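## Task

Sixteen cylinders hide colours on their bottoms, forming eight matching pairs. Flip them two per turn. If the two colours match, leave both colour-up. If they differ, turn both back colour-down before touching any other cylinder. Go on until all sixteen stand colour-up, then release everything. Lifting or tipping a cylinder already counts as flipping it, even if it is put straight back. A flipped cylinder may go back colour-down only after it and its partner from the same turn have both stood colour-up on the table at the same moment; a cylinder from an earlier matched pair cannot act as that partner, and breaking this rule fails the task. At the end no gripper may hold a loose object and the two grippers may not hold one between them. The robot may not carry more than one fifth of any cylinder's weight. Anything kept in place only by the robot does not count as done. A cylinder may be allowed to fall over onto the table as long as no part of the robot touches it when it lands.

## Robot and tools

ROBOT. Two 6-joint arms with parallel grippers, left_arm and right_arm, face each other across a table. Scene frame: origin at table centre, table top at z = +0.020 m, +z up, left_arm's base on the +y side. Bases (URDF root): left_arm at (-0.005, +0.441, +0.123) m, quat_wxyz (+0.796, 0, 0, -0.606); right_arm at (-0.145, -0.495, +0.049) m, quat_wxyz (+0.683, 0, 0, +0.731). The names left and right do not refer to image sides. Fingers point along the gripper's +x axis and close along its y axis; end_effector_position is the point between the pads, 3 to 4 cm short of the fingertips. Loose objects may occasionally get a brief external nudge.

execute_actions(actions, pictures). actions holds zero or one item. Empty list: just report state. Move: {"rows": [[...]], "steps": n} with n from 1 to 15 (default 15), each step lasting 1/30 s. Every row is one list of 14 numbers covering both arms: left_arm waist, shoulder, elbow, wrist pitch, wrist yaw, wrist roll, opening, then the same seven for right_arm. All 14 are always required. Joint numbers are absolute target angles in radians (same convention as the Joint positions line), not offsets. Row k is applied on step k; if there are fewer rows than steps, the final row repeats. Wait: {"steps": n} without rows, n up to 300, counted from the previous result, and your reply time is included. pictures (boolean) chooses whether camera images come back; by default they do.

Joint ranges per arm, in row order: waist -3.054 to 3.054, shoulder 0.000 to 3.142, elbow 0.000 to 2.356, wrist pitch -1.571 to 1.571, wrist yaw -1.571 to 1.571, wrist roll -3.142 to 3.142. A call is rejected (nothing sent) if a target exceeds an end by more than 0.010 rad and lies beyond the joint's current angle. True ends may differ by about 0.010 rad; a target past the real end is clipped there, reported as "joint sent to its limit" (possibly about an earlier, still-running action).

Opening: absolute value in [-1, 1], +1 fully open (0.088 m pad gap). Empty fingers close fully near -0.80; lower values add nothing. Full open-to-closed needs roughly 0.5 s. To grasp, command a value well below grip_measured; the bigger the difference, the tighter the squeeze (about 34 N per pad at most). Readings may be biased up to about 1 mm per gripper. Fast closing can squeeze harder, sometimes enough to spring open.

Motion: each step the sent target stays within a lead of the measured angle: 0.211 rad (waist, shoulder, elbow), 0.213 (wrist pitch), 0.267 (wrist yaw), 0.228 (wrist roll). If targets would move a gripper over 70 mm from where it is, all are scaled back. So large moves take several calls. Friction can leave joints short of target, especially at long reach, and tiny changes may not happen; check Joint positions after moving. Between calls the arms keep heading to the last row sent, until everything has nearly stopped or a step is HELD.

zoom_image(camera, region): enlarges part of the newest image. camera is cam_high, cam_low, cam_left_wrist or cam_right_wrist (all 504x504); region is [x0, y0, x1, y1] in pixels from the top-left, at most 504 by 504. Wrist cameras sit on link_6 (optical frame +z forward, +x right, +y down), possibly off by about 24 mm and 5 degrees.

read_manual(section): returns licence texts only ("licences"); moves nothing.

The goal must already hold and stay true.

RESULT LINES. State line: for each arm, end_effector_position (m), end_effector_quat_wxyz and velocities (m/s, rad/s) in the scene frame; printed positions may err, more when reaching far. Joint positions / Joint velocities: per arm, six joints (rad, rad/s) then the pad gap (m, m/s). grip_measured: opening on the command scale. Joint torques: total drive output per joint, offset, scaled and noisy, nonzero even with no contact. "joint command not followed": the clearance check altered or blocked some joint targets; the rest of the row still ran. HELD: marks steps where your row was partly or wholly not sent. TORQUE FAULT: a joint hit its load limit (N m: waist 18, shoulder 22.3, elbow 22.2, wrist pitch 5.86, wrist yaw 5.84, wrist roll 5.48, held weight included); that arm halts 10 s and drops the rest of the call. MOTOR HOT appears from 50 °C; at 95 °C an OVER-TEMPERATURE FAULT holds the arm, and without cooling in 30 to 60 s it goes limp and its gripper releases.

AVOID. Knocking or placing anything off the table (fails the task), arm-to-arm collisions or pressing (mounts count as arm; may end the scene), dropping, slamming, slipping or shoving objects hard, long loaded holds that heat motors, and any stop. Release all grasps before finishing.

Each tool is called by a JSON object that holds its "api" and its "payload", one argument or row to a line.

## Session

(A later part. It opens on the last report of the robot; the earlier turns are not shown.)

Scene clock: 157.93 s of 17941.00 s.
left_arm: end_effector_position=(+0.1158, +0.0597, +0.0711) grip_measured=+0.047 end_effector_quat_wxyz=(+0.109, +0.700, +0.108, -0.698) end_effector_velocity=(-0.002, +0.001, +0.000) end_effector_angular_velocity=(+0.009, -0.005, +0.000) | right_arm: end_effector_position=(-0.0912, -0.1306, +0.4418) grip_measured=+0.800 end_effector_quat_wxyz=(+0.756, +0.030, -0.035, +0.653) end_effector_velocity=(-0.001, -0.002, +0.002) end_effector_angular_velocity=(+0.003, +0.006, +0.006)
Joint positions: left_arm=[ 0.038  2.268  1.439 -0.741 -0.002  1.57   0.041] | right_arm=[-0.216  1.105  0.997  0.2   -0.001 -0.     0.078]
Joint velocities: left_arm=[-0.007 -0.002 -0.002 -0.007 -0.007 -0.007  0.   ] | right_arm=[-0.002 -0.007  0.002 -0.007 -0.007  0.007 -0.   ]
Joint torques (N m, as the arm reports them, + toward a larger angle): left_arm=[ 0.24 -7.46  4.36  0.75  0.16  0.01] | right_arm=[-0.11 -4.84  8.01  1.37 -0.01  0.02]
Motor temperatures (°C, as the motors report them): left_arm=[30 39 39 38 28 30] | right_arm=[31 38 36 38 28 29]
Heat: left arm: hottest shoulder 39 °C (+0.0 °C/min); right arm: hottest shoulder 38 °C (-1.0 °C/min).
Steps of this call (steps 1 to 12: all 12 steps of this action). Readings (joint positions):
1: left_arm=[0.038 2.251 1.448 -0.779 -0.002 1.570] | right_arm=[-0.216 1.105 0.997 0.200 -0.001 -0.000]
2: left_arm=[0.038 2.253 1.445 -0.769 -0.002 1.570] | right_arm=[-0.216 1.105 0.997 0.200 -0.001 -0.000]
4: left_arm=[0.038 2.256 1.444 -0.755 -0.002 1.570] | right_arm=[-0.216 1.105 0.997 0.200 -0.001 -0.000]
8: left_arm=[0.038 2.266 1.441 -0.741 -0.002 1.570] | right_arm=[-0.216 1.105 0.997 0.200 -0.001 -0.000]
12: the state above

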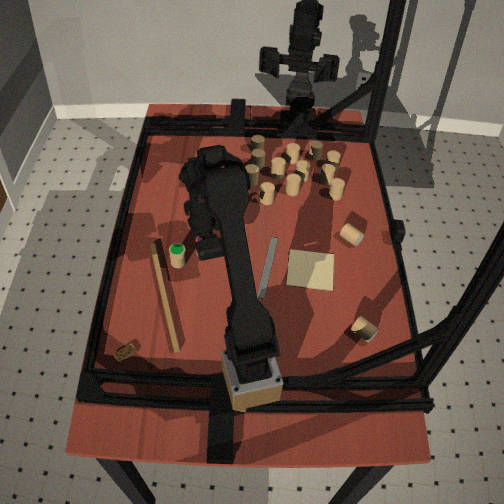

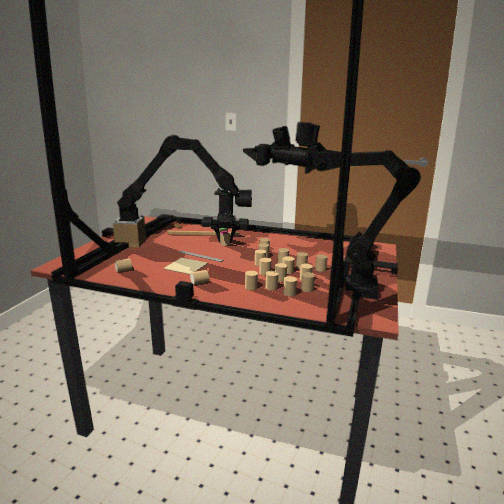

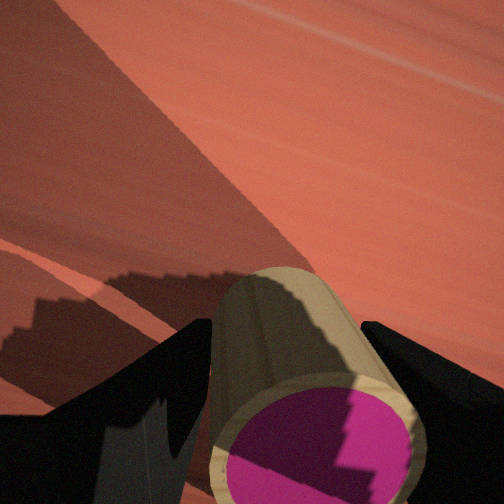

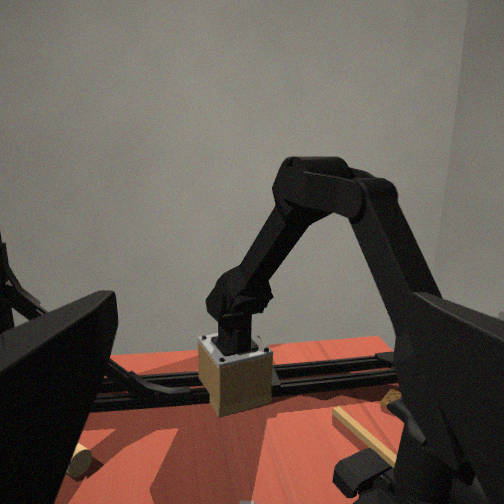

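{"api": "execute_actions", "payload": {
  "actions": [
    {"rows":[[0.04,2.27,1.438,-0.74,0,1.571,0.4,-0.216,1.379,1.172,0.207,0,0,0.8]]}
  ],
  "pictures": false
}}

{"api": "execute_actions", "payload": {
  "actions": [
    {"steps":45}
  ]
}}

{"api": "execute_actions", "payload": {
  "actions": [
    {"rows":[[0.04,2.27,1.438,-0.74,0,1.571,-0.6,-0.216,1.379,1.172,0.207,0,0,0.8],[0.04,2.27,1.438,-0.74,0,1.571,-0.6,-0.216,1.379,1.172,0.207,0,0,0.8],[0.04,2.27,1.438,-0.74,0,1.571,-0.6,-0.216,1.379,1.172,0.207,0,0,0.8],[0.04,2.27,1.438,-0.74,0,1.571,-0.6,-0.216,1.379,1.172,0.207,0,0,0.8],[0.04,2.27,1.438,-0.74,0,1.571,-0.6,-0.216,1.379,1.172,0.207,0,0,0.8],[0.04,2.27,1.438,-0.74,0,1.571,-0.6,-0.216,1.379,1.172,0.207,0,0,0.8],[0.04,2.27,1.438,-0.74,0,1.571,-0.6,-0.216,1.379,1.172,0.207,0,0,0.8],[0.04,2.27,1.438,-0.74,0,1.571,-0.6,-0.216,1.379,1.172,0.207,0,0,0.8],[0.04,2.18,1.53,-0.9,0,1.571,-0.6,-0.216,1.379,1.172,0.207,0,0,0.8],[0.04,2.18,1.53,-0.9,0,1.571,-0.6,-0.216,1.379,1.172,0.207,0,0,0.8],[0.04,2.112,1.615,-1.074,0,1.571,-0.6,-0.216,1.379,1.172,0.207,0,0,0.8]]}
  ],
  "pictures": false
}}

{"api": "execute_actions", "payload": {
  "actions": [
    {"rows":[[0.0,1.2,1.2,-0.8,0,1.571,-0.6,-0.216,1.379,1.172,0.207,0,0,0.8]]}
  ],
  "pictures": false
}}

{"api": "execute_actions", "payload": {
  "actions": [
    {"rows":[[-0.43,1.058,0.672,0.386,0,1.571,-0.6,-0.216,1.379,1.172,0.207,0,0,0.8]]}
  ],
  "pictures": false
}}

{"api": "execute_actions", "payload": {
  "actions": [
    {"rows":[[-0.43,1.058,0.672,0.386,0,1.571,-0.6,-0.216,1.379,1.172,0.207,0,0,0.8],[-0.43,1.058,0.672,0.386,0,1.571,-0.6,-0.216,1.379,1.172,0.207,0,0,0.8],[-0.43,1.058,0.672,0.386,0,1.571,-0.6,-0.216,1.379,1.172,0.207,0,0,0.8],[-0.43,1.2,0.76,0.44,0,1.571,-0.6,-0.216,1.379,1.172,0.207,0,0,0.8],[-0.43,1.2,0.76,0.44,0,1.571,-0.6,-0.216,1.379,1.172,0.207,0,0,0.8],[-0.43,1.33,0.84,0.49,0,1.571,-0.6,-0.216,1.379,1.172,0.207,0,0,0.8],[-0.43,1.33,0.84,0.49,0,1.571,-0.6,-0.216,1.379,1.172,0.207,0,0,0.8],[-0.43,1.43,0.9,0.53,0,1.571,-0.6,-0.216,1.379,1.172,0.207,0,0,0.8],[-0.43,1.43,0.9,0.53,0,1.571,-0.6,-0.216,1.379,1.172,0.207,0,0,0.8],[-0.43,1.524,0.975,0.557,0,1.571,-0.6,-0.216,1.379,1.172,0.207,0,0,0.8]]}
  ],
  "pictures": false
}}

{"api": "execute_actions", "payload": {
  "actions": [
    {"steps":8}
  ]
}}

Scene clock: 169.30 s of 17941.00 s.
left_arm: end_effector_position=(+0.1159, +0.0599, +0.0706) grip_measured=+0.396 end_effector_quat_wxyz=(+0.109, +0.700, +0.108, -0.698) end_effector_velocity=(-0.001, +0.005, +0.000) end_effector_angular_velocity=(+0.023, -0.000, +0.005) | right_arm: end_effector_position=(-0.0805, -0.0589, +0.4150) grip_measured=+0.800 end_effector_quat_wxyz=(+0.757, -0.004, +0.004, +0.653) end_effector_velocity=(+0.002, +0.000, -0.003) end_effector_angular_velocity=(-0.001, +0.008, -0.000)
Joint positions: left_arm=[ 0.038  2.268  1.439 -0.739 -0.002  1.57   0.058] | right_arm=[-0.216  1.383  1.165  0.208 -0.001 -0.     0.078]
Joint velocities: left_arm=[-0.002 -0.002 -0.002 -0.022 -0.007 -0.007  0.002] | right_arm=[-0.007  0.002 -0.007  0.007 -0.007  0.007 -0.   ]
Joint torques (N m, as the arm reports them, + toward a larger angle): left_arm=[ 0.18 -8.52  5.25  0.38  0.17 -0.01] | right_arm=[ 0.02 -7.01  8.57  1.39  0.    0.03]
Motor temperatures (°C, as the motors report them): left_arm=[30 41 38 36 28 30] | right_arm=[31 37 37 39 28 29]
Heat: left arm: hottest shoulder 41 °C (+2.0 °C/min); right arm: hottest wrist pitch 39 °C (+1.0 °C/min).
Steps of this call (steps 1 to 15: the robot went on to your last target; steps 16 to 326: nothing new was sent; steps 327 to 341: all 15 steps of this action). Readings (joint positions):
327: left_arm=[0.038 2.268 1.439 -0.736 -0.002 1.570] | right_arm=[-0.216 1.133 1.022 0.192 -0.001 -0.000]
328: left_arm=[0.038 2.268 1.439 -0.736 -0.002 1.570] | right_arm=[-0.216 1.182 1.070 0.207 -0.001 0.000]
330: left_arm=[0.038 2.268 1.439 -0.736 -0.002 1.570] | right_arm=[-0.216 1.282 1.148 0.219 -0.001 -0.000]
334: left_arm=[0.038 2.268 1.439 -0.739 -0.002 1.570] | right_arm=[-0.216 1.373 1.161 0.200 -0.001 -0.000]
341: the state above

Scene clock: 170.80 s of 17941.00 s.
left_arm: end_effector_position=(+0.1159, +0.0599, +0.0706) grip_measured=+0.400 end_effector_quat_wxyz=(+0.109, +0.700, +0.108, -0.698) end_effector_velocity=(-0.001, +0.002, +0.000) end_effector_angular_velocity=(+0.009, -0.005, -0.010) | right_arm: end_effector_position=(-0.0805, -0.0589, +0.4150) grip_measured=+0.800 end_effector_quat_wxyz=(+0.757, -0.004, +0.004, +0.653) end_effector_velocity=(-0.000, -0.001, -0.002) end_effector_angular_velocity=(-0.010, -0.021, -0.005)
Joint positions: left_arm=[ 0.038  2.268  1.439 -0.739 -0.002  1.57   0.059] | right_arm=[-0.216  1.383  1.165  0.207 -0.001 -0.     0.078]
Joint velocities: left_arm=[-0.002 -0.002 -0.002 -0.007 -0.007  0.007  0.   ] | right_arm=[ 0.002 -0.002 -0.002 -0.007  0.007 -0.022 -0.   ]
Joint torques (N m, as the arm reports them, + toward a larger angle): left_arm=[ 0.17 -8.59  5.19  0.38  0.17  0.  ] | right_arm=[-0.04 -6.97  8.6   1.42  0.01  0.03]
Motor temperatures (°C, as the motors report them): left_arm=[30 41 38 36 28 30] | right_arm=[31 37 37 39 28 29]
Heat: left arm: hottest shoulder 41 °C (+3.0 °C/min); right arm: hottest wrist pitch 39 °C (+1.0 °C/min).
Steps of this call (steps 1 to 15: the robot went on to your last target; steps 16 to 45: nothing new was sent). Readings (joint positions):
1: left_arm=[0.038 2.268 1.439 -0.739 -0.002 1.570] | right_arm=[-0.216 1.383 1.165 0.207 -0.001 -0.000]
2: left_arm=[0.038 2.268 1.439 -0.739 -0.002 1.570] | right_arm=[-0.216 1.383 1.165 0.207 -0.001 -0.000]
4: left_arm=[0.038 2.268 1.439 -0.739 -0.002 1.570] | right_arm=[-0.216 1.383 1.165 0.207 -0.001 -0.000]
8: left_arm=[0.038 2.268 1.439 -0.739 -0.002 1.570] | right_arm=[-0.216 1.383 1.165 0.207 -0.001 -0.000]
45: the state above
All arms were judged still, so your last target was given up. Only a new action makes them travel on or press farther. Fingers that are still opening or closing keep moving.

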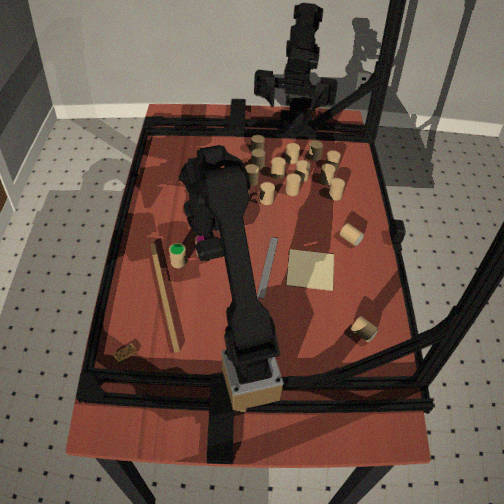

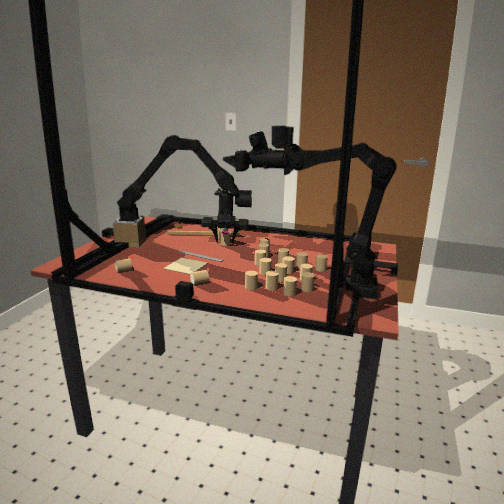

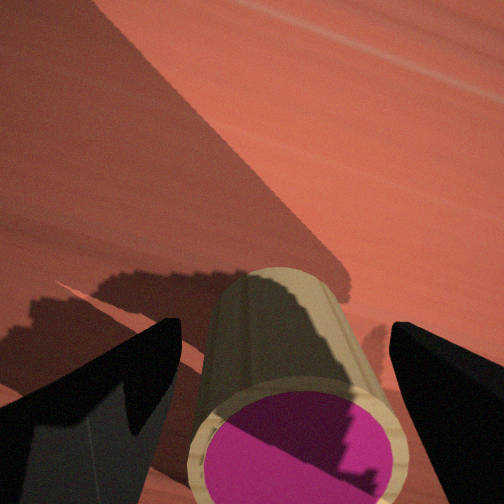

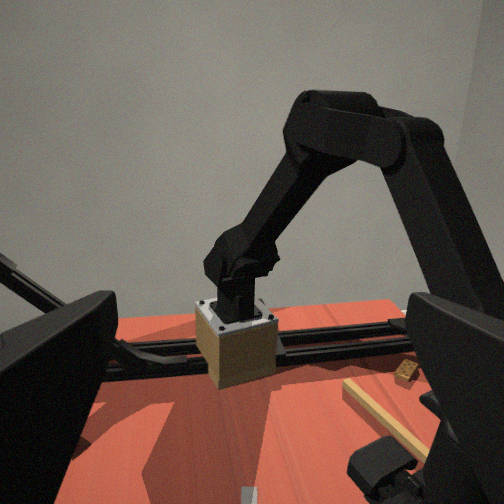

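Scene clock: 171.30 s of 17941.00 s.
left_arm: end_effector_position=(+0.1162, +0.0586, +0.1536) grip_measured=+0.024 end_effector_quat_wxyz=(+0.106, +0.699, +0.111, -0.698) end_effector_velocity=(+0.034, -0.099, +0.385) end_effector_angular_velocity=(-0.712, -0.250, +0.005) | right_arm: end_effector_position=(-0.0805, -0.0589, +0.4150) grip_measured=+0.800 end_effector_quat_wxyz=(+0.757, -0.004, +0.004, +0.653) end_effector_velocity=(-0.000, -0.001, -0.002) end_effector_angular_velocity=(-0.008, -0.006, +0.005)
Joint positions: left_arm=[ 0.038  2.141  1.589 -1.027 -0.002  1.57   0.04 ] | right_arm=[-0.216  1.383  1.165  0.207 -0.001 -0.     0.078]
Joint velocities: left_arm=[-0.002 -0.686  0.515 -0.447 -0.022 -0.007 -0.   ] | right_arm=[-0.002 -0.002 -0.002 -0.007 -0.007 -0.007  0.   ]
Joint torques (N m, as the arm reports them, + toward a larger angle): left_arm=[ 0.17 -6.87  4.8  -0.02  0.16 -0.01] | right_arm=[ 0.01 -6.93  8.51  1.45  0.    0.03]
Motor temperatures (°C, as the motors report them): left_arm=[30 41 38 36 28 30] | right_arm=[31 37 37 39 28 29]
Heat: left arm: hottest shoulder 41 °C (+2.0 °C/min); right arm: hottest wrist pitch 39 °C (+1.0 °C/min).
Steps of this call (steps 1 to 15: all 15 steps of this action). Readings (joint positions):
1: left_arm=[0.038 2.268 1.439 -0.739 -0.002 1.570] | right_arm=[-0.216 1.383 1.165 0.207 -0.001 -0.000]
2: left_arm=[0.038 2.268 1.439 -0.739 -0.002 1.570] | right_arm=[-0.216 1.383 1.165 0.207 -0.001 -0.000]
4: left_arm=[0.038 2.268 1.439 -0.739 -0.002 1.570] | right_arm=[-0.216 1.383 1.165 0.207 -0.001 -0.000]
8: left_arm=[0.038 2.268 1.439 -0.739 -0.002 1.570] | right_arm=[-0.216 1.383 1.165 0.207 -0.001 -0.000]
15: the state above

Scene clock: 171.80 s of 17941.00 s.
left_arm: end_effector_position=(+0.0822, +0.1225, +0.3644) grip_measured=+0.024 end_effector_quat_wxyz=(+0.339, +0.689, -0.161, -0.620) end_effector_velocity=(-0.040, +0.146, +0.418) end_effector_angular_velocity=(-1.316, -0.362, +0.008) | right_arm: end_effector_position=(-0.0805, -0.0589, +0.4150) grip_measured=+0.800 end_effector_quat_wxyz=(+0.757, -0.004, +0.004, +0.653) end_effector_velocity=(-0.002, +0.001, -0.004) end_effector_angular_velocity=(-0.011, +0.009, +0.019)
Joint positions: left_arm=[-0.002  1.251  1.209 -0.799 -0.002  1.57   0.04 ] | right_arm=[-0.216  1.383  1.165  0.207 -0.001 -0.     0.078]
Joint velocities: left_arm=[-0.002 -1.233  0.066  0.066 -0.007 -0.007 -0.   ] | right_arm=[-0.002  0.002 -0.002 -0.007 -0.022  0.007 -0.   ]
Joint torques (N m, as the arm reports them, + toward a larger angle): left_arm=[ 0.14 -0.61  5.72  1.41  0.15 -0.04] | right_arm=[ 0.04 -7.03  8.53  1.44 -0.03  0.04]
Motor temperatures (°C, as the motors report them): left_arm=[30 41 38 36 28 30] | right_arm=[31 37 37 39 28 29]
Heat: left arm: hottest shoulder 41 °C (+2.0 °C/min); right arm: hottest wrist pitch 39 °C (+1.0 °C/min).
Steps of this call (steps 1 to 15: all 15 steps of this action). Readings (joint positions):
1: left_arm=[0.036 2.086 1.553 -0.960 -0.002 1.570] | right_arm=[-0.216 1.383 1.165 0.207 -0.001 -0.000]
2: left_arm=[0.030 2.023 1.491 -0.895 -0.002 1.570] | right_arm=[-0.216 1.383 1.165 0.207 -0.001 -0.000]
4: left_arm=[0.012 1.896 1.368 -0.851 -0.002 1.570] | right_arm=[-0.216 1.383 1.165 0.207 -0.001 -0.000]
8: left_arm=[-0.002 1.656 1.221 -0.820 -0.002 1.570] | right_arm=[-0.216 1.383 1.165 0.207 -0.001 -0.000]
15: the state above

Scene clock: 172.30 s of 17941.00 s.
left_arm: end_effector_position=(-0.0609, +0.0915, +0.3641) grip_measured=+0.023 end_effector_quat_wxyz=(+0.389, +0.522, -0.476, -0.591) end_effector_velocity=(-0.019, -0.088, +0.440) end_effector_angular_velocity=(-2.001, +0.307, -0.012) | right_arm: end_effector_position=(-0.0805, -0.0589, +0.4150) grip_measured=+0.800 end_effector_quat_wxyz=(+0.757, -0.004, +0.004, +0.653) end_effector_velocity=(+0.004, -0.000, -0.004) end_effector_angular_velocity=(-0.015, -0.020, -0.014)
Joint positions: left_arm=[-0.426  1.069  0.669  0.151  0.002  1.57   0.04 ] | right_arm=[-0.216  1.383  1.165  0.207 -0.001 -0.     0.078]
Joint velocities: left_arm=[-0.017 -0.1   -0.002  1.927 -0.007  0.007 -0.   ] | right_arm=[-0.007  0.002 -0.002 -0.007  0.007 -0.022 -0.   ]
Joint torques (N m, as the arm reports them, + toward a larger angle): left_arm=[-0.23 -3.82  8.51  2.07 -0.01 -0.04] | right_arm=[-0.03 -7.01  8.57  1.44 -0.02  0.03]
Motor temperatures (°C, as the motors report them): left_arm=[30 41 38 36 28 30] | right_arm=[31 37 37 39 28 29]
Heat: left arm: hottest shoulder 41 °C (+2.0 °C/min); right arm: hottest wrist pitch 39 °C (+0.0 °C/min).
Steps of this call (steps 1 to 15: all 15 steps of this action). Readings (joint positions):
1: left_arm=[-0.025 1.194 1.175 -0.733 -0.019 1.570] | right_arm=[-0.216 1.383 1.165 0.207 -0.001 -0.000]
2: left_arm=[-0.085 1.141 1.118 -0.657 -0.018 1.570] | right_arm=[-0.216 1.383 1.165 0.207 -0.001 -0.000]
4: left_arm=[-0.218 1.075 1.007 -0.538 -0.002 1.570] | right_arm=[-0.216 1.383 1.165 0.207 -0.001 -0.000]
8: left_arm=[-0.398 1.063 0.779 -0.290 0.004 1.570] | right_arm=[-0.216 1.383 1.165 0.207 -0.001 -0.000]
15: the state above

Scene clock: 172.80 s of 17941.00 s.
left_arm: end_effector_position=(-0.0785, -0.0165, +0.4026) grip_measured=+0.022 end_effector_quat_wxyz=(+0.451, +0.466, -0.531, -0.545) end_effector_velocity=(-0.007, -0.041, -0.034) end_effector_angular_velocity=(+0.021, -0.011, +0.005) | right_arm: end_effector_position=(-0.0805, -0.0589, +0.4150) grip_measured=+0.800 end_effector_quat_wxyz=(+0.757, -0.004, +0.004, +0.653) end_effector_velocity=(-0.000, -0.001, +0.001) end_effector_angular_velocity=(-0.006, -0.021, +0.015)
Joint positions: left_arm=[-0.427  1.518  0.948  0.541  0.002  1.57   0.04 ] | right_arm=[-0.216  1.383  1.165  0.207 -0.001 -0.     0.078]
Joint velocities: left_arm=[-0.002  0.198  0.066  0.11  -0.007  0.007  0.001] | right_arm=[-0.007 -0.002  0.002 -0.007 -0.022 -0.022 -0.   ]
Joint torques (N m, as the arm reports them, + toward a larger angle): left_arm=[-0.25 -7.02 10.33  2.67 -0.04 -0.07] | right_arm=[ 0.09 -6.97  8.49  1.43 -0.01  0.01]
Motor temperatures (°C, as the motors report them): left_arm=[30 41 38 36 28 30] | right_arm=[31 37 37 39 28 29]
Heat: left arm: hottest shoulder 41 °C (+2.0 °C/min); right arm: hottest wrist pitch 39 °C (+0.0 °C/min).
Steps of this call (steps 1 to 15: all 15 steps of this action). Readings (joint positions):
1: left_arm=[-0.427 1.066 0.668 0.215 0.002 1.570] | right_arm=[-0.216 1.383 1.165 0.207 -0.001 -0.000]
2: left_arm=[-0.427 1.065 0.669 0.272 0.002 1.570] | right_arm=[-0.216 1.383 1.165 0.207 -0.001 -0.000]
4: left_arm=[-0.427 1.080 0.683 0.344 0.002 1.570] | right_arm=[-0.216 1.383 1.165 0.207 -0.001 -0.000]
8: left_arm=[-0.427 1.270 0.813 0.467 0.002 1.570] | right_arm=[-0.216 1.383 1.165 0.207 -0.001 -0.000]
15: the state above

Scene clock: 173.07 s of 17941.00 s.
left_arm: end_effector_position=(-0.0789, -0.0190, +0.4109) grip_measured=+0.023 end_effector_quat_wxyz=(+0.458, +0.459, -0.537, -0.539) end_effector_velocity=(+0.000, +0.002, +0.001) end_effector_angular_velocity=(+0.006, +0.021, +0.005) | right_arm: end_effector_position=(-0.0805, -0.0589, +0.4150) grip_measured=+0.800 end_effector_quat_wxyz=(+0.757, -0.004, +0.004, +0.653) end_effector_velocity=(-0.000, -0.002, +0.004) end_effector_angular_velocity=(+0.011, -0.009, +0.005)
Joint positions: left_arm=[-0.427  1.524  0.966  0.555  0.002  1.57   0.04 ] | right_arm=[-0.216  1.383  1.165  0.207 -0.001 -0.     0.078]
Joint velocities: left_arm=[-0.002 -0.007 -0.002 -0.007 -0.007 -0.022 -0.   ] | right_arm=[-0.002 -0.007 -0.002  0.007 -0.007 -0.007 -0.   ]
Joint torques (N m, as the arm reports them, + toward a larger angle): left_arm=[-0.22 -6.11  8.92  2.14 -0.04 -0.07] | right_arm=[ 0.01 -7.04  8.48  1.44 -0.01  0.02]
Motor temperatures (°C, as the motors report them): left_arm=[30 41 38 36 28 30] | right_arm=[31 37 37 39 28 29]
Heat: left arm: hottest shoulder 41 °C (+2.0 °C/min); right arm: hottest wrist pitch 39 °C (+0.0 °C/min).
Steps of this call (steps 1 to 8: the robot went on to your last target). Readings (joint positions):
1: left_arm=[-0.427 1.522 0.951 0.544 0.002 1.570] | right_arm=[-0.216 1.383 1.165 0.207 -0.001 -0.000]
2: left_arm=[-0.427 1.523 0.953 0.548 0.002 1.570] | right_arm=[-0.216 1.383 1.165 0.207 -0.001 -0.000]
4: left_arm=[-0.427 1.523 0.960 0.553 0.002 1.570] | right_arm=[-0.216 1.383 1.165 0.207 -0.001 -0.000]
8: the state above

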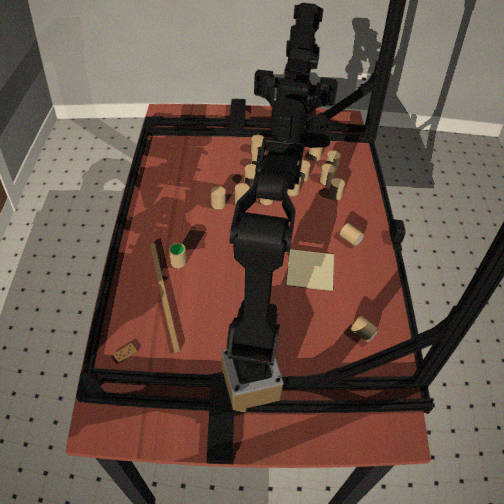

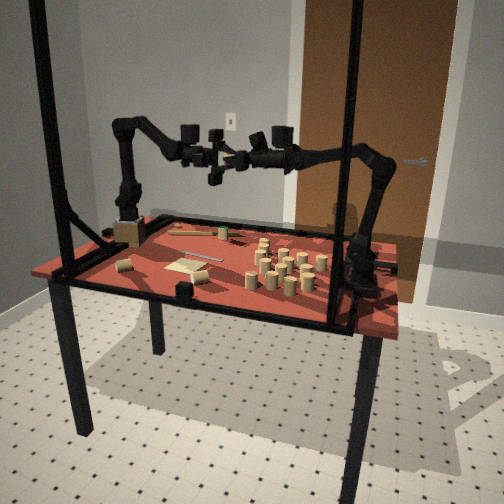

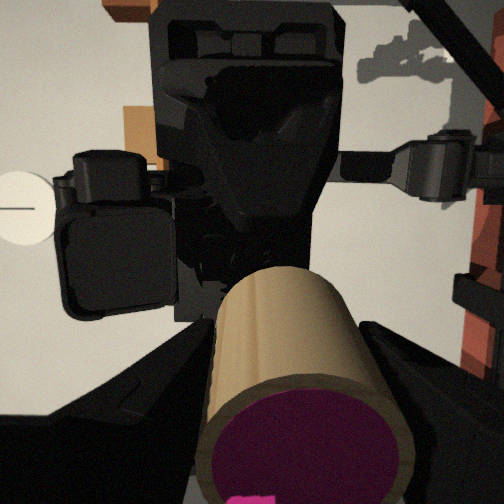

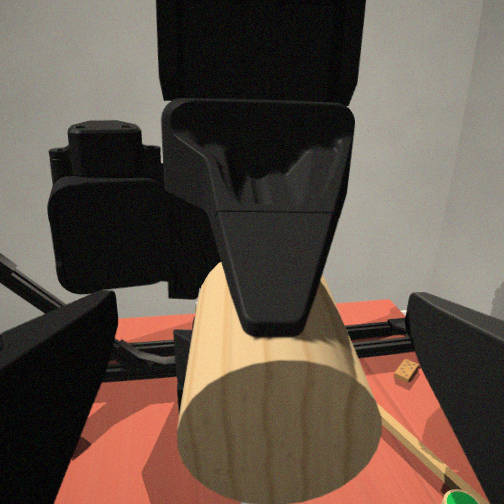

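{"api": "execute_actions", "payload": {
  "actions": [
    {"rows":[[-0.43,1.524,0.997,0.537,0,1.571,-0.6,-0.216,1.379,1.172,0.207,0,0,0.3],[-0.43,1.524,0.997,0.537,0,1.571,-0.6,-0.216,1.379,1.172,0.207,0,0,0.3],[-0.43,1.524,0.997,0.537,0,1.571,-0.6,-0.216,1.379,1.172,0.207,0,0,0.3],[-0.43,1.524,0.997,0.537,0,1.571,-0.6,-0.216,1.379,1.172,0.207,0,0,0.3],[-0.43,1.524,0.997,0.537,0,1.571,-0.6,-0.216,1.379,1.172,0.207,0,0,0.3],[-0.43,1.524,0.997,0.537,0,1.571,-0.6,-0.216,1.379,1.172,0.207,0,0,-0.6],[-0.43,1.524,0.997,0.537,0,1.571,-0.6,-0.216,1.379,1.172,0.207,0,0,-0.6],[-0.43,1.524,0.997,0.537,0,1.571,-0.6,-0.216,1.379,1.172,0.207,0,0,-0.6],[-0.43,1.524,0.997,0.537,0,1.571,-0.6,-0.216,1.379,1.172,0.207,0,0,-0.6],[-0.43,1.524,0.997,0.537,0,1.571,-0.6,-0.216,1.379,1.172,0.207,0,0,-0.6],[-0.43,1.524,0.997,0.537,0,1.571,-0.6,-0.216,1.379,1.172,0.207,0,0,-0.6],[-0.43,1.524,0.997,0.537,0,1.571,0.6,-0.216,1.379,1.172,0.207,0,0,-0.6]]}
  ],
  "pictures": false
}}

{"api": "execute_actions", "payload": {
  "actions": [
    {"rows":[[-0.43,1.524,0.997,0.537,0,1.571,0.6,-0.216,1.379,1.172,0.207,0,0,-0.6],[-0.43,1.524,0.997,0.537,0,1.571,0.6,-0.216,1.379,1.172,0.207,0,0,-0.6],[-0.43,1.524,0.997,0.537,0,1.571,0.6,-0.216,1.379,1.172,0.207,0,0,-0.6],[-0.43,1.524,0.997,0.537,0,1.571,0.6,-0.216,1.379,1.172,0.207,0,0,-0.6],[-0.43,1.524,0.997,0.537,0,1.571,0.6,-0.216,1.379,1.172,0.207,0,0,-0.6],[-0.43,1.4,0.89,0.51,0,1.571,0.6,-0.216,1.379,1.172,0.207,0,0,-0.6],[-0.43,1.4,0.89,0.51,0,1.571,0.6,-0.216,1.379,1.172,0.207,0,0,-0.6],[-0.43,1.27,0.8,0.47,0,1.571,0.6,-0.216,1.379,1.172,0.207,0,0,-0.6],[-0.43,1.27,0.8,0.47,0,1.571,0.6,-0.216,1.379,1.172,0.207,0,0,-0.6],[-0.43,1.15,0.73,0.42,0,1.571,0.6,-0.216,1.379,1.172,0.207,0,0,-0.6],[-0.43,1.15,0.73,0.42,0,1.571,0.6,-0.216,1.379,1.172,0.207,0,0,-0.6],[-0.43,1.058,0.672,0.386,0,1.571,0.6,-0.216,1.379,1.172,0.207,0,0,-0.6]]}
  ],
  "pictures": false
}}

{"api": "execute_actions", "payload": {
  "actions": [
    {"rows":[[0.22,1.2,1.2,-1.074,0,1.571,0.4,0.038,1.379,1.5,-1.3,0,0,-0.6]]}
  ],
  "pictures": false
}}

{"api": "execute_actions", "payload": {
  "actions": [
    {"rows":[[0.22,1.2,1.2,-1.074,0,1.571,0.4,0.038,1.379,1.5,-1.3,0,0,-0.6],[0.22,1.2,1.2,-1.074,0,1.571,0.4,0.038,1.379,1.5,-1.3,0,0,-0.6],[0.22,1.2,1.2,-1.074,0,1.571,0.4,0.038,1.379,1.5,-1.3,0,0,-0.6],[0.22,1.2,1.2,-1.074,0,1.571,0.4,0.038,1.379,1.5,-1.3,0,0,-0.6],[0.22,2.112,1.615,-1.074,0,1.571,0.4,0.038,2.057,1.786,-1.3,0,0,-0.6]]}
  ],
  "pictures": false
}}

{"api": "execute_actions", "payload": {
  "actions": [
    {"steps":12}
  ]
}}

Scene clock: 186.33 s of 17941.00 s.
left_arm: end_effector_position=(-0.0796, -0.0206, +0.4165) grip_measured=+0.019 end_effector_quat_wxyz=(+0.458, +0.458, -0.538, -0.539) end_effector_velocity=(-0.004, +0.001, -0.006) end_effector_angular_velocity=(+0.020, +0.019, -0.015) | right_arm: end_effector_position=(-0.0802, -0.0591, +0.4157) grip_measured=+0.004 end_effector_quat_wxyz=(+0.758, -0.003, +0.004, +0.653) end_effector_velocity=(-0.002, +0.001, -0.004) end_effector_angular_velocity=(-0.013, -0.005, +0.010)
Joint positions: left_arm=[-0.428  1.524  0.987  0.537  0.001  1.57   0.04 ] | right_arm=[-0.216  1.383  1.166  0.207  0.    -0.     0.039]
Joint velocities: left_arm=[-0.007  0.002 -0.007 -0.007  0.007 -0.022  0.002] | right_arm=[ 0.002  0.002 -0.002 -0.007 -0.007 -0.007 -0.   ]
Joint torques (N m, as the arm reports them, + toward a larger angle): left_arm=[-0.15 -6.17  9.11  1.99  0.   -0.06] | right_arm=[ 0.03 -6.92  8.45  1.44 -0.05  0.04]
Motor temperatures (°C, as the motors report them): left_arm=[30 41 39 38 28 30] | right_arm=[31 37 38 39 28 29]
Heat: left arm: hottest shoulder 41 °C (+1.0 °C/min); right arm: hottest wrist pitch 39 °C (+1.0 °C/min).
Steps of this call (steps 1 to 30: the robot went on to your last target; steps 31 to 383: nothing new was sent; steps 384 to 398: all 15 steps of this action). Readings (joint positions):
384: left_arm=[-0.428 1.524 0.970 0.550 0.002 1.570] | right_arm=[-0.216 1.383 1.166 0.207 -0.001 -0.000]
385: left_arm=[-0.428 1.524 0.974 0.545 0.002 1.570] | right_arm=[-0.216 1.383 1.166 0.207 -0.001 -0.000]
387: left_arm=[-0.428 1.524 0.980 0.541 0.002 1.570] | right_arm=[-0.216 1.383 1.166 0.207 -0.001 0.000]
391: left_arm=[-0.428 1.524 0.987 0.538 0.002 1.570] | right_arm=[-0.216 1.383 1.166 0.207 -0.001 0.000]
398: the state above

Scene clock: 186.83 s of 17941.00 s.
left_arm: end_effector_position=(-0.0634, +0.0804, +0.4297) grip_measured=+0.599 end_effector_quat_wxyz=(+0.465, +0.452, -0.544, -0.533) end_effector_velocity=(+0.018, +0.125, +0.074) end_effector_angular_velocity=(-0.242, +0.046, -0.010) | right_arm: end_effector_position=(-0.0802, -0.0591, +0.4157) grip_measured=+0.004 end_effector_quat_wxyz=(+0.758, -0.003, +0.004, +0.653) end_effector_velocity=(-0.002, -0.002, -0.003) end_effector_angular_velocity=(-0.020, -0.019, +0.010)
Joint positions: left_arm=[-0.428  1.086  0.704  0.407  0.001  1.57   0.068] | right_arm=[-0.216  1.383  1.166  0.207  0.    -0.     0.039]
Joint velocities: left_arm=[-0.002 -0.593 -0.222 -0.125  0.007 -0.007  0.   ] | right_arm=[ 0.002 -0.007 -0.002 -0.022 -0.007 -0.022 -0.   ]
Joint torques (N m, as the arm reports them, + toward a larger angle): left_arm=[-0.15 -1.84  6.18  1.5  -0.01 -0.08] | right_arm=[ 0.   -6.93  8.45  1.45 -0.04  0.02]
Motor temperatures (°C, as the motors report them): left_arm=[30 41 39 38 28 30] | right_arm=[31 37 38 40 28 29]
Heat: left arm: hottest shoulder 41 °C (+1.0 °C/min); right arm: hottest wrist pitch 40 °C (+2.0 °C/min).
Steps of this call (steps 1 to 15: all 15 steps of this action). Readings (joint positions):
1: left_arm=[-0.428 1.524 0.987 0.537 0.001 1.570] | right_arm=[-0.216 1.383 1.166 0.207 0.000 -0.000]
2: left_arm=[-0.428 1.524 0.987 0.537 0.001 1.570] | right_arm=[-0.216 1.383 1.166 0.207 0.000 -0.000]
4: left_arm=[-0.428 1.524 0.987 0.538 0.001 1.570] | right_arm=[-0.216 1.383 1.166 0.207 0.000 -0.000]
8: left_arm=[-0.428 1.433 0.908 0.507 0.001 1.570] | right_arm=[-0.216 1.383 1.166 0.207 0.000 -0.000]
15: the state above

Scene clock: 187.33 s of 17941.00 s.
left_arm: end_effector_position=(+0.1636, +0.1209, +0.4319) grip_measured=+0.401 end_effector_quat_wxyz=(+0.502, +0.676, -0.211, -0.497) end_effector_velocity=(-0.079, +0.184, -0.421) end_effector_angular_velocity=(+1.886, +1.004, +0.043) | right_arm: end_effector_position=(-0.1873, -0.1097, +0.3838) grip_measured=+0.004 end_effector_quat_wxyz=(+0.640, -0.209, +0.188, +0.715) end_effector_velocity=(+0.022, -0.203, -0.398) end_effector_angular_velocity=(-2.043, -0.210, -0.000)
Joint positions: left_arm=[ 0.215  1.194  1.194 -0.478 -0.004  1.571  0.059] | right_arm=[ 0.039  1.375  1.5   -0.696 -0.002 -0.     0.039]
Joint velocities: left_arm=[ 0.046  0.046 -0.002 -2.088  0.007 -0.007 -0.   ] | right_arm=[-0.002  0.105 -0.007 -1.941 -0.007  0.007 -0.   ]
Joint torques (N m, as the arm reports them, + toward a larger angle): left_arm=[-0.07 -3.67  8.39  1.89  0.18 -0.09] | right_arm=[-0.15 -6.35  7.33  1.33  0.05  0.02]
Motor temperatures (°C, as the motors report them): left_arm=[30 41 39 38 28 30] | right_arm=[31 37 38 40 28 29]
Heat: left arm: hottest shoulder 41 °C (+1.0 °C/min); right arm: hottest wrist pitch 40 °C (+2.0 °C/min).
Steps of this call (steps 1 to 15: all 15 steps of this action). Readings (joint positions):
1: left_arm=[-0.406 1.090 0.734 0.348 0.018 1.570] | right_arm=[-0.205 1.383 1.187 0.165 0.013 -0.000]
2: left_arm=[-0.355 1.115 0.787 0.289 0.018 1.570] | right_arm=[-0.172 1.386 1.221 0.111 0.017 -0.000]
4: left_arm=[-0.244 1.169 0.896 0.176 0.008 1.570] | right_arm=[-0.087 1.392 1.298 0.015 0.006 -0.000]
8: left_arm=[-0.033 1.200 1.079 -0.037 0.006 1.570] | right_arm=[0.032 1.383 1.464 -0.233 -0.006 -0.000]
15: the state above

Scene clock: 187.83 s of 17941.00 s.
left_arm: end_effector_position=(+0.1825, +0.0868, +0.2828) grip_measured=+0.400 end_effector_quat_wxyz=(+0.271, +0.705, +0.066, -0.652) end_effector_velocity=(+0.038, -0.071, -0.645) end_effector_angular_velocity=(+1.558, +0.820, +0.007) | right_arm: end_effector_position=(-0.1879, -0.1039, +0.1963) grip_measured=+0.004 end_effector_quat_wxyz=(+0.496, -0.497, +0.447, +0.554) end_effector_velocity=(-0.005, +0.049, -0.578) end_effector_angular_velocity=(-1.615, -0.167, +0.006)
Joint positions: left_arm=[ 0.217  1.815  1.608 -1.063 -0.004  1.57   0.059] | right_arm=[ 0.039  1.954  1.778 -1.288 -0.002 -0.     0.039]
Joint velocities: left_arm=[-0.002  1.692  0.012 -0.081 -0.007 -0.007 -0.   ] | right_arm=[-0.002  1.541 -0.002 -0.081 -0.007 -0.007 -0.   ]
Joint torques (N m, as the arm reports them, + toward a larger angle): left_arm=[ 0.21 -6.4   7.33  0.57  0.2  -0.04] | right_arm=[ -0.14 -10.5    7.23  -0.12   0.04   0.01]
Motor temperatures (°C, as the motors report them): left_arm=[30 41 39 38 28 30] | right_arm=[31 37 38 39 28 29]
Heat: left arm: hottest shoulder 41 °C (+1.0 °C/min); right arm: hottest wrist pitch 39 °C (+1.0 °C/min).
Steps of this call (steps 1 to 15: all 15 steps of this action). Readings (joint positions):
1: left_arm=[0.215 1.196 1.194 -0.546 -0.004 1.571] | right_arm=[0.039 1.378 1.500 -0.761 -0.002 -0.000]
2: left_arm=[0.215 1.198 1.194 -0.612 -0.004 1.571] | right_arm=[0.039 1.378 1.500 -0.827 -0.002 -0.000]
4: left_arm=[0.216 1.199 1.194 -0.743 -0.004 1.571] | right_arm=[0.039 1.378 1.500 -0.959 -0.002 -0.000]
8: left_arm=[0.217 1.414 1.429 -0.984 -0.004 1.571] | right_arm=[0.039 1.575 1.715 -1.197 -0.002 -0.000]
15: the state above

Scene clock: 188.23 s of 17941.00 s.
left_arm: end_effector_position=(+0.1810, +0.0896, +0.1664) grip_measured=+0.400 end_effector_quat_wxyz=(+0.165, +0.686, +0.176, -0.686) end_effector_velocity=(+0.009, -0.017, +0.033) end_effector_angular_velocity=(-0.105, -0.047, +0.010) | right_arm: end_effector_position=(-0.1880, -0.1033, +0.1544) grip_measured=+0.004 end_effector_quat_wxyz=(+0.468, -0.530, +0.477, +0.522) end_effector_velocity=(-0.002, -0.006, +0.000) end_effector_angular_velocity=(-0.024, +0.020, +0.005)
Joint positions: left_arm=[ 0.217  2.119  1.608 -1.075 -0.004  1.57   0.059] | right_arm=[ 0.039  2.067  1.78  -1.299 -0.002 -0.     0.039]
Joint velocities: left_arm=[ 0.002 -0.056  0.051  0.007  0.007 -0.007 -0.   ] | right_arm=[-0.002 -0.002 -0.002 -0.022 -0.022 -0.007 -0.   ]
Joint torques (N m, as the arm reports them, + toward a larger angle): left_arm=[ 0.23 -8.95  6.48  0.42  0.21 -0.02] | right_arm=[ -0.16 -11.49   6.96  -0.01   0.04   0.02]
Motor temperatures (°C, as the motors report them): left_arm=[30 41 39 38 28 30] | right_arm=[31 37 38 39 28 29]
Heat: left arm: hottest shoulder 41 °C (+1.0 °C/min); right arm: hottest wrist pitch 39 °C (+1.0 °C/min).
Steps of this call (steps 1 to 12: the robot went on to your last target). Readings (joint positions):
1: left_arm=[0.217 1.873 1.608 -1.065 -0.004 1.570] | right_arm=[0.039 2.000 1.777 -1.291 -0.002 -0.000]
2: left_arm=[0.217 1.930 1.608 -1.067 -0.004 1.570] | right_arm=[0.039 2.035 1.775 -1.293 -0.002 -0.000]
4: left_arm=[0.217 2.035 1.608 -1.068 -0.004 1.570] | right_arm=[0.039 2.071 1.770 -1.298 -0.002 -0.000]
8: left_arm=[0.217 2.126 1.601 -1.076 -0.004 1.570] | right_arm=[0.039 2.069 1.777 -1.299 -0.002 -0.000]
12: the state above

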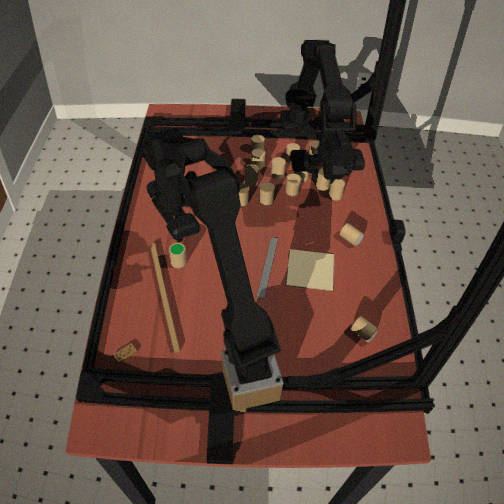

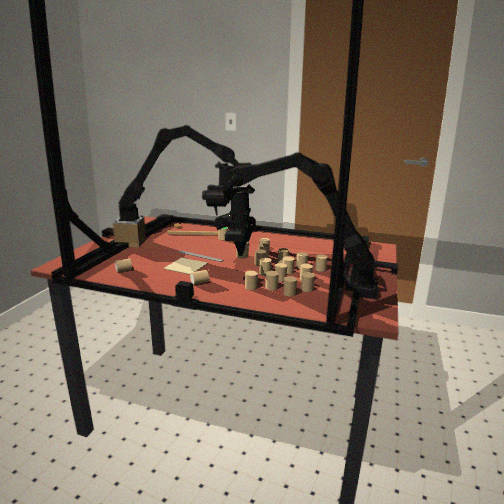

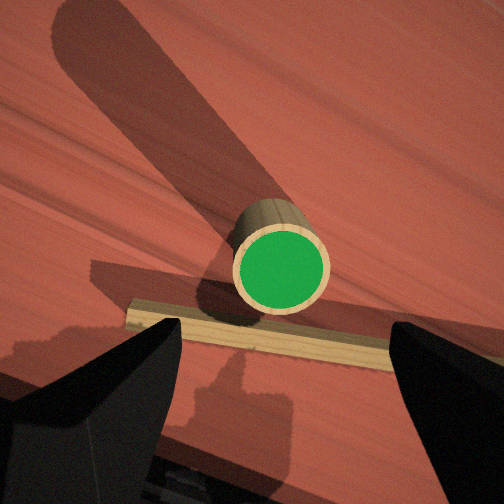

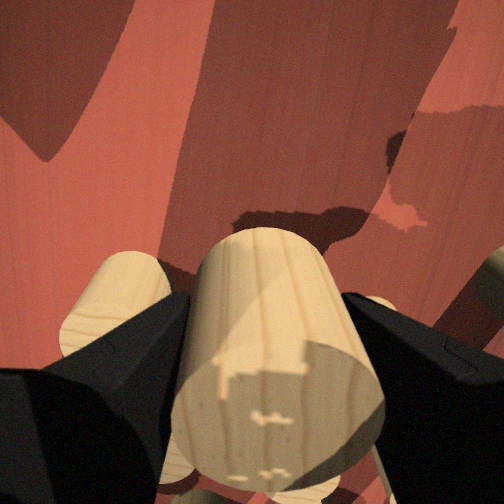

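{"api": "execute_actions", "payload": {
  "actions": [
    {"rows":[[0.22,2.14,1.58,-1.01,0,1.571,0.4,0.038,2.07,1.73,-1.23,0,0,-0.6],[0.22,2.14,1.58,-1.01,0,1.571,0.4,0.038,2.07,1.73,-1.23,0,0,-0.6],[0.22,2.17,1.54,-0.94,0,1.571,0.4,0.038,2.084,1.67,-1.157,0,0,-0.6],[0.22,2.17,1.54,-0.94,0,1.571,0.4,0.038,2.084,1.67,-1.157,0,0,-0.6],[0.22,2.2,1.5,-0.87,0,1.571,0.4,0.038,2.098,1.61,-1.085,0,0,-0.6],[0.22,2.2,1.5,-0.87,0,1.571,0.4,0.038,2.098,1.61,-1.085,0,0,-0.6],[0.22,2.23,1.47,-0.8,0,1.571,0.4,0.038,2.111,1.565,-1.025,0,0,-0.6],[0.22,2.23,1.47,-0.8,0,1.571,0.4,0.038,2.111,1.565,-1.025,0,0,-0.6],[0.22,2.25,1.45,-0.765,0,1.571,0.4,0.038,2.12,1.545,-0.995,0,0,-0.6],[0.22,2.25,1.45,-0.765,0,1.571,0.4,0.038,2.12,1.545,-0.995,0,0,-0.6],[0.22,2.268,1.438,-0.74,0,1.571,0.4,0.038,2.12,1.545,-0.995,0,0,-0.6],[0.22,2.268,1.438,-0.74,0,1.571,0.4,0.038,2.135,1.524,-0.965,0,0,-0.6]]}
  ],
  "pictures": false
}}

{"api": "execute_actions", "payload": {
  "actions": [
    {"rows":[[0.22,2.268,1.438,-0.74,0,1.571,0.4,0.038,2.135,1.524,-0.965,0,0,-0.6],[0.22,2.268,1.438,-0.74,0,1.571,0.4,0.038,2.135,1.524,-0.965,0,0,-0.6],[0.22,2.268,1.438,-0.74,0,1.571,0.4,0.038,2.135,1.524,-0.965,0,0,-0.6],[0.22,2.268,1.438,-0.74,0,1.571,-0.6,0.038,2.135,1.524,-0.965,0,0,-0.6]],"steps":10}
  ],
  "pictures": false
}}

Scene clock: 194.13 s of 17941.00 s.
left_arm: end_effector_position=(+0.1859, +0.0807, +0.1064) grip_measured=+0.409 end_effector_quat_wxyz=(+0.187, +0.691, +0.155, -0.681) end_effector_velocity=(+0.013, -0.024, -0.000) end_effector_angular_velocity=(-0.137, -0.080, +0.020) | right_arm: end_effector_position=(-0.1882, -0.1018, +0.0726) grip_measured=+0.003 end_effector_quat_wxyz=(+0.472, -0.526, +0.473, +0.527) end_effector_velocity=(+0.003, -0.007, -0.018) end_effector_angular_velocity=(-0.006, -0.008, +0.020)
Joint positions: left_arm=[ 0.218  2.192  1.469 -0.8   -0.002  1.57   0.059] | right_arm=[ 0.039  2.124  1.535 -0.982 -0.002 -0.     0.039]
Joint velocities: left_arm=[-0.002 -0.022 -0.046  0.183 -0.007 -0.022 -0.   ] | right_arm=[-0.002  0.002 -0.071  0.066  0.007 -0.022 -0.   ]
Joint torques (N m, as the arm reports them, + toward a larger angle): left_arm=[ 0.17 -0.9   2.21  4.15  0.17  0.  ] | right_arm=[-0.07 -9.3   5.32  0.53  0.04  0.02]
Motor temperatures (°C, as the motors report them): left_arm=[30 43 39 37 28 30] | right_arm=[31 38 38 39 28 29]
Heat: left arm: hottest shoulder 43 °C (+3.0 °C/min); right arm: hottest wrist pitch 39 °C (+1.0 °C/min).
Steps of this call (steps 1 to 30: the robot went on to your last target; steps 31 to 162: nothing new was sent; steps 163 to 177: all 15 steps of this action). Readings (joint positions):
163: left_arm=[0.217 2.118 1.606 -1.063 -0.004 1.570] | right_arm=[0.039 2.067 1.773 -1.287 -0.002 -0.000]
164: left_arm=[0.217 2.118 1.600 -1.042 -0.004 1.570] | right_arm=[0.039 2.067 1.764 -1.266 -0.002 -0.000]
166: left_arm=[0.217 2.128 1.579 -0.987 -0.004 1.570] | right_arm=[0.039 2.067 1.726 -1.204 -0.002 -0.000]
170: left_arm=[0.218 2.186 1.510 -0.860 -0.004 1.570] | right_arm=[0.039 2.082 1.618 -1.081 -0.002 -0.000]
177: the state above

Scene clock: 194.47 s of 17941.00 s.
left_arm: end_effector_position=(+0.1886, +0.0756, +0.1068) grip_measured=-0.405 end_effector_quat_wxyz=(+0.197, +0.693, +0.145, -0.678) end_effector_velocity=(+0.003, -0.005, +0.002) end_effector_angular_velocity=(-0.021, -0.019, +0.005) | right_arm: end_effector_position=(-0.1883, -0.1001, +0.0723) grip_measured=+0.003 end_effector_quat_wxyz=(+0.474, -0.523, +0.471, +0.529) end_effector_velocity=(-0.002, -0.002, +0.000) end_effector_angular_velocity=(-0.010, +0.021, -0.010)
Joint positions: left_arm=[ 0.218  2.191  1.468 -0.771 -0.002  1.57   0.019] | right_arm=[ 0.039  2.124  1.534 -0.972 -0.002 -0.     0.039]
Joint velocities: left_arm=[-0.002 -0.002  0.002  0.022 -0.007 -0.007 -0.174] | right_arm=[-0.002 -0.002 -0.002 -0.007 -0.022  0.007 -0.   ]
Joint torques (N m, as the arm reports them, + toward a larger angle): left_arm=[ 0.25 -0.95  2.03  2.83  0.16 -0.01] | right_arm=[-0.08 -9.21  4.9   0.56  0.04  0.04]
Motor temperatures (°C, as the motors report them): left_arm=[30 43 39 37 28 30] | right_arm=[31 38 38 39 28 29]
Heat: left arm: hottest shoulder 43 °C (+3.0 °C/min); right arm: hottest wrist pitch 39 °C (+1.0 °C/min).
Steps of this call (steps 1 to 10: all 10 steps of this action). Readings (joint positions):
1: left_arm=[0.218 2.192 1.469 -0.795 -0.002 1.570] | right_arm=[0.039 2.124 1.534 -0.979 -0.002 -0.000]
2: left_arm=[0.218 2.192 1.468 -0.792 -0.002 1.570] | right_arm=[0.039 2.124 1.534 -0.975 -0.002 -0.000]
4: left_arm=[0.218 2.191 1.468 -0.790 -0.002 1.570] | right_arm=[0.039 2.124 1.534 -0.972 -0.002 -0.000]
8: left_arm=[0.218 2.191 1.468 -0.777 -0.002 1.570] | right_arm=[0.039 2.124 1.534 -0.972 -0.002 -0.000]
10: the state above

Left finger landed on top. Lift, open wider.

{"api": "execute_actions", "payload": {
  "actions": [
    {"rows":[[0.22,2.15,1.56,-0.98,0,1.571,0.7,0.038,2.126,1.532,-0.972,0,0,0.4]]}
  ]
}}

Scene clock: 196.10 s of 17941.00 s.
left_arm: end_effector_position=(+0.1818, +0.0884, +0.1375) grip_measured=+0.698 end_effector_quat_wxyz=(+0.166, +0.685, +0.176, -0.687) end_effector_velocity=(-0.001, +0.002, +0.002) end_effector_angular_velocity=(+0.006, -0.005, +0.005) | right_arm: end_effector_position=(-0.1884, -0.1000, +0.0723) grip_measured=+0.397 end_effector_quat_wxyz=(+0.474, -0.523, +0.471, +0.529) end_effector_velocity=(-0.000, -0.002, +0.000) end_effector_angular_velocity=(-0.010, +0.021, +0.015)
Joint positions: left_arm=[ 0.218  2.16   1.553 -0.978 -0.002  1.57   0.073] | right_arm=[ 0.039  2.124  1.534 -0.971 -0.003  0.     0.058]
Joint velocities: left_arm=[-0.002 -0.007 -0.002 -0.007 -0.007 -0.007 -0.008] | right_arm=[-0.007 -0.002 -0.002 -0.007 -0.022 -0.022  0.001]
Joint torques (N m, as the arm reports them, + toward a larger angle): left_arm=[ 0.09 -9.63  6.81  0.27  0.14  0.01] | right_arm=[ -0.07 -10.16   5.82   0.08   0.05   0.03]
Motor temperatures (°C, as the motors report them): left_arm=[30 43 39 37 28 30] | right_arm=[31 38 37 38 28 29]
Heat: left arm: hottest shoulder 43 °C (+4.1 °C/min); right arm: hottest shoulder 38 °C (+0.0 °C/min).
Steps of this call (steps 1 to 15: the robot went on to your last target; steps 16 to 34: nothing new was sent; steps 35 to 49: all 15 steps of this action). Readings (joint positions):
35: left_arm=[0.218 2.182 1.487 -0.794 -0.002 1.570] | right_arm=[0.039 2.124 1.534 -0.971 -0.002 -0.000]
36: left_arm=[0.218 2.181 1.510 -0.854 -0.002 1.570] | right_arm=[0.039 2.124 1.534 -0.971 -0.002 -0.000]
38: left_arm=[0.218 2.176 1.529 -0.932 -0.002 1.570] | right_arm=[0.039 2.124 1.534 -0.971 -0.002 -0.000]
42: left_arm=[0.218 2.163 1.550 -0.968 -0.002 1.570] | right_arm=[0.039 2.124 1.534 -0.971 -0.003 0.000]
49: the state above

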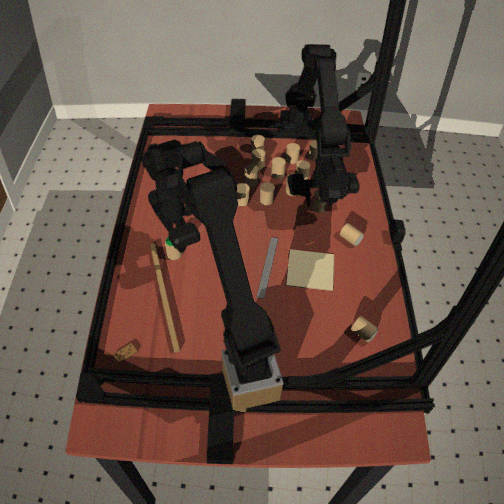

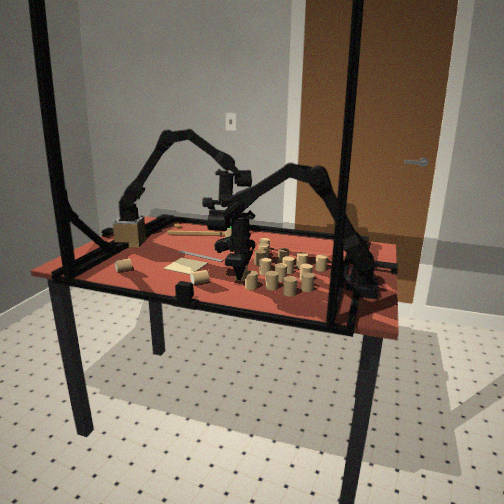

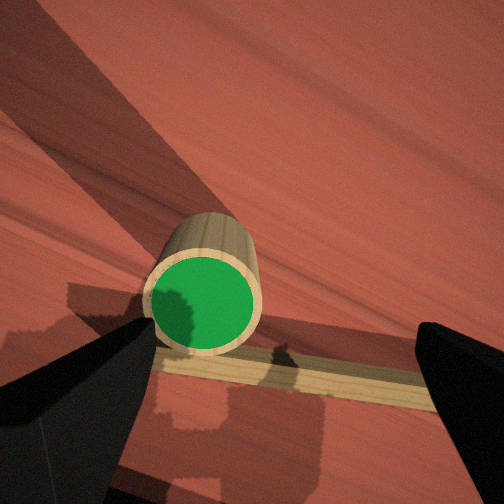

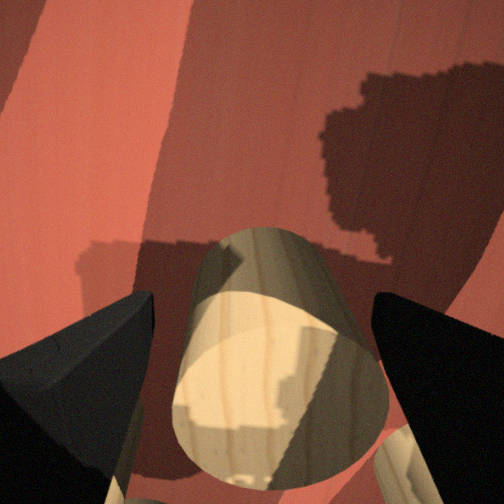

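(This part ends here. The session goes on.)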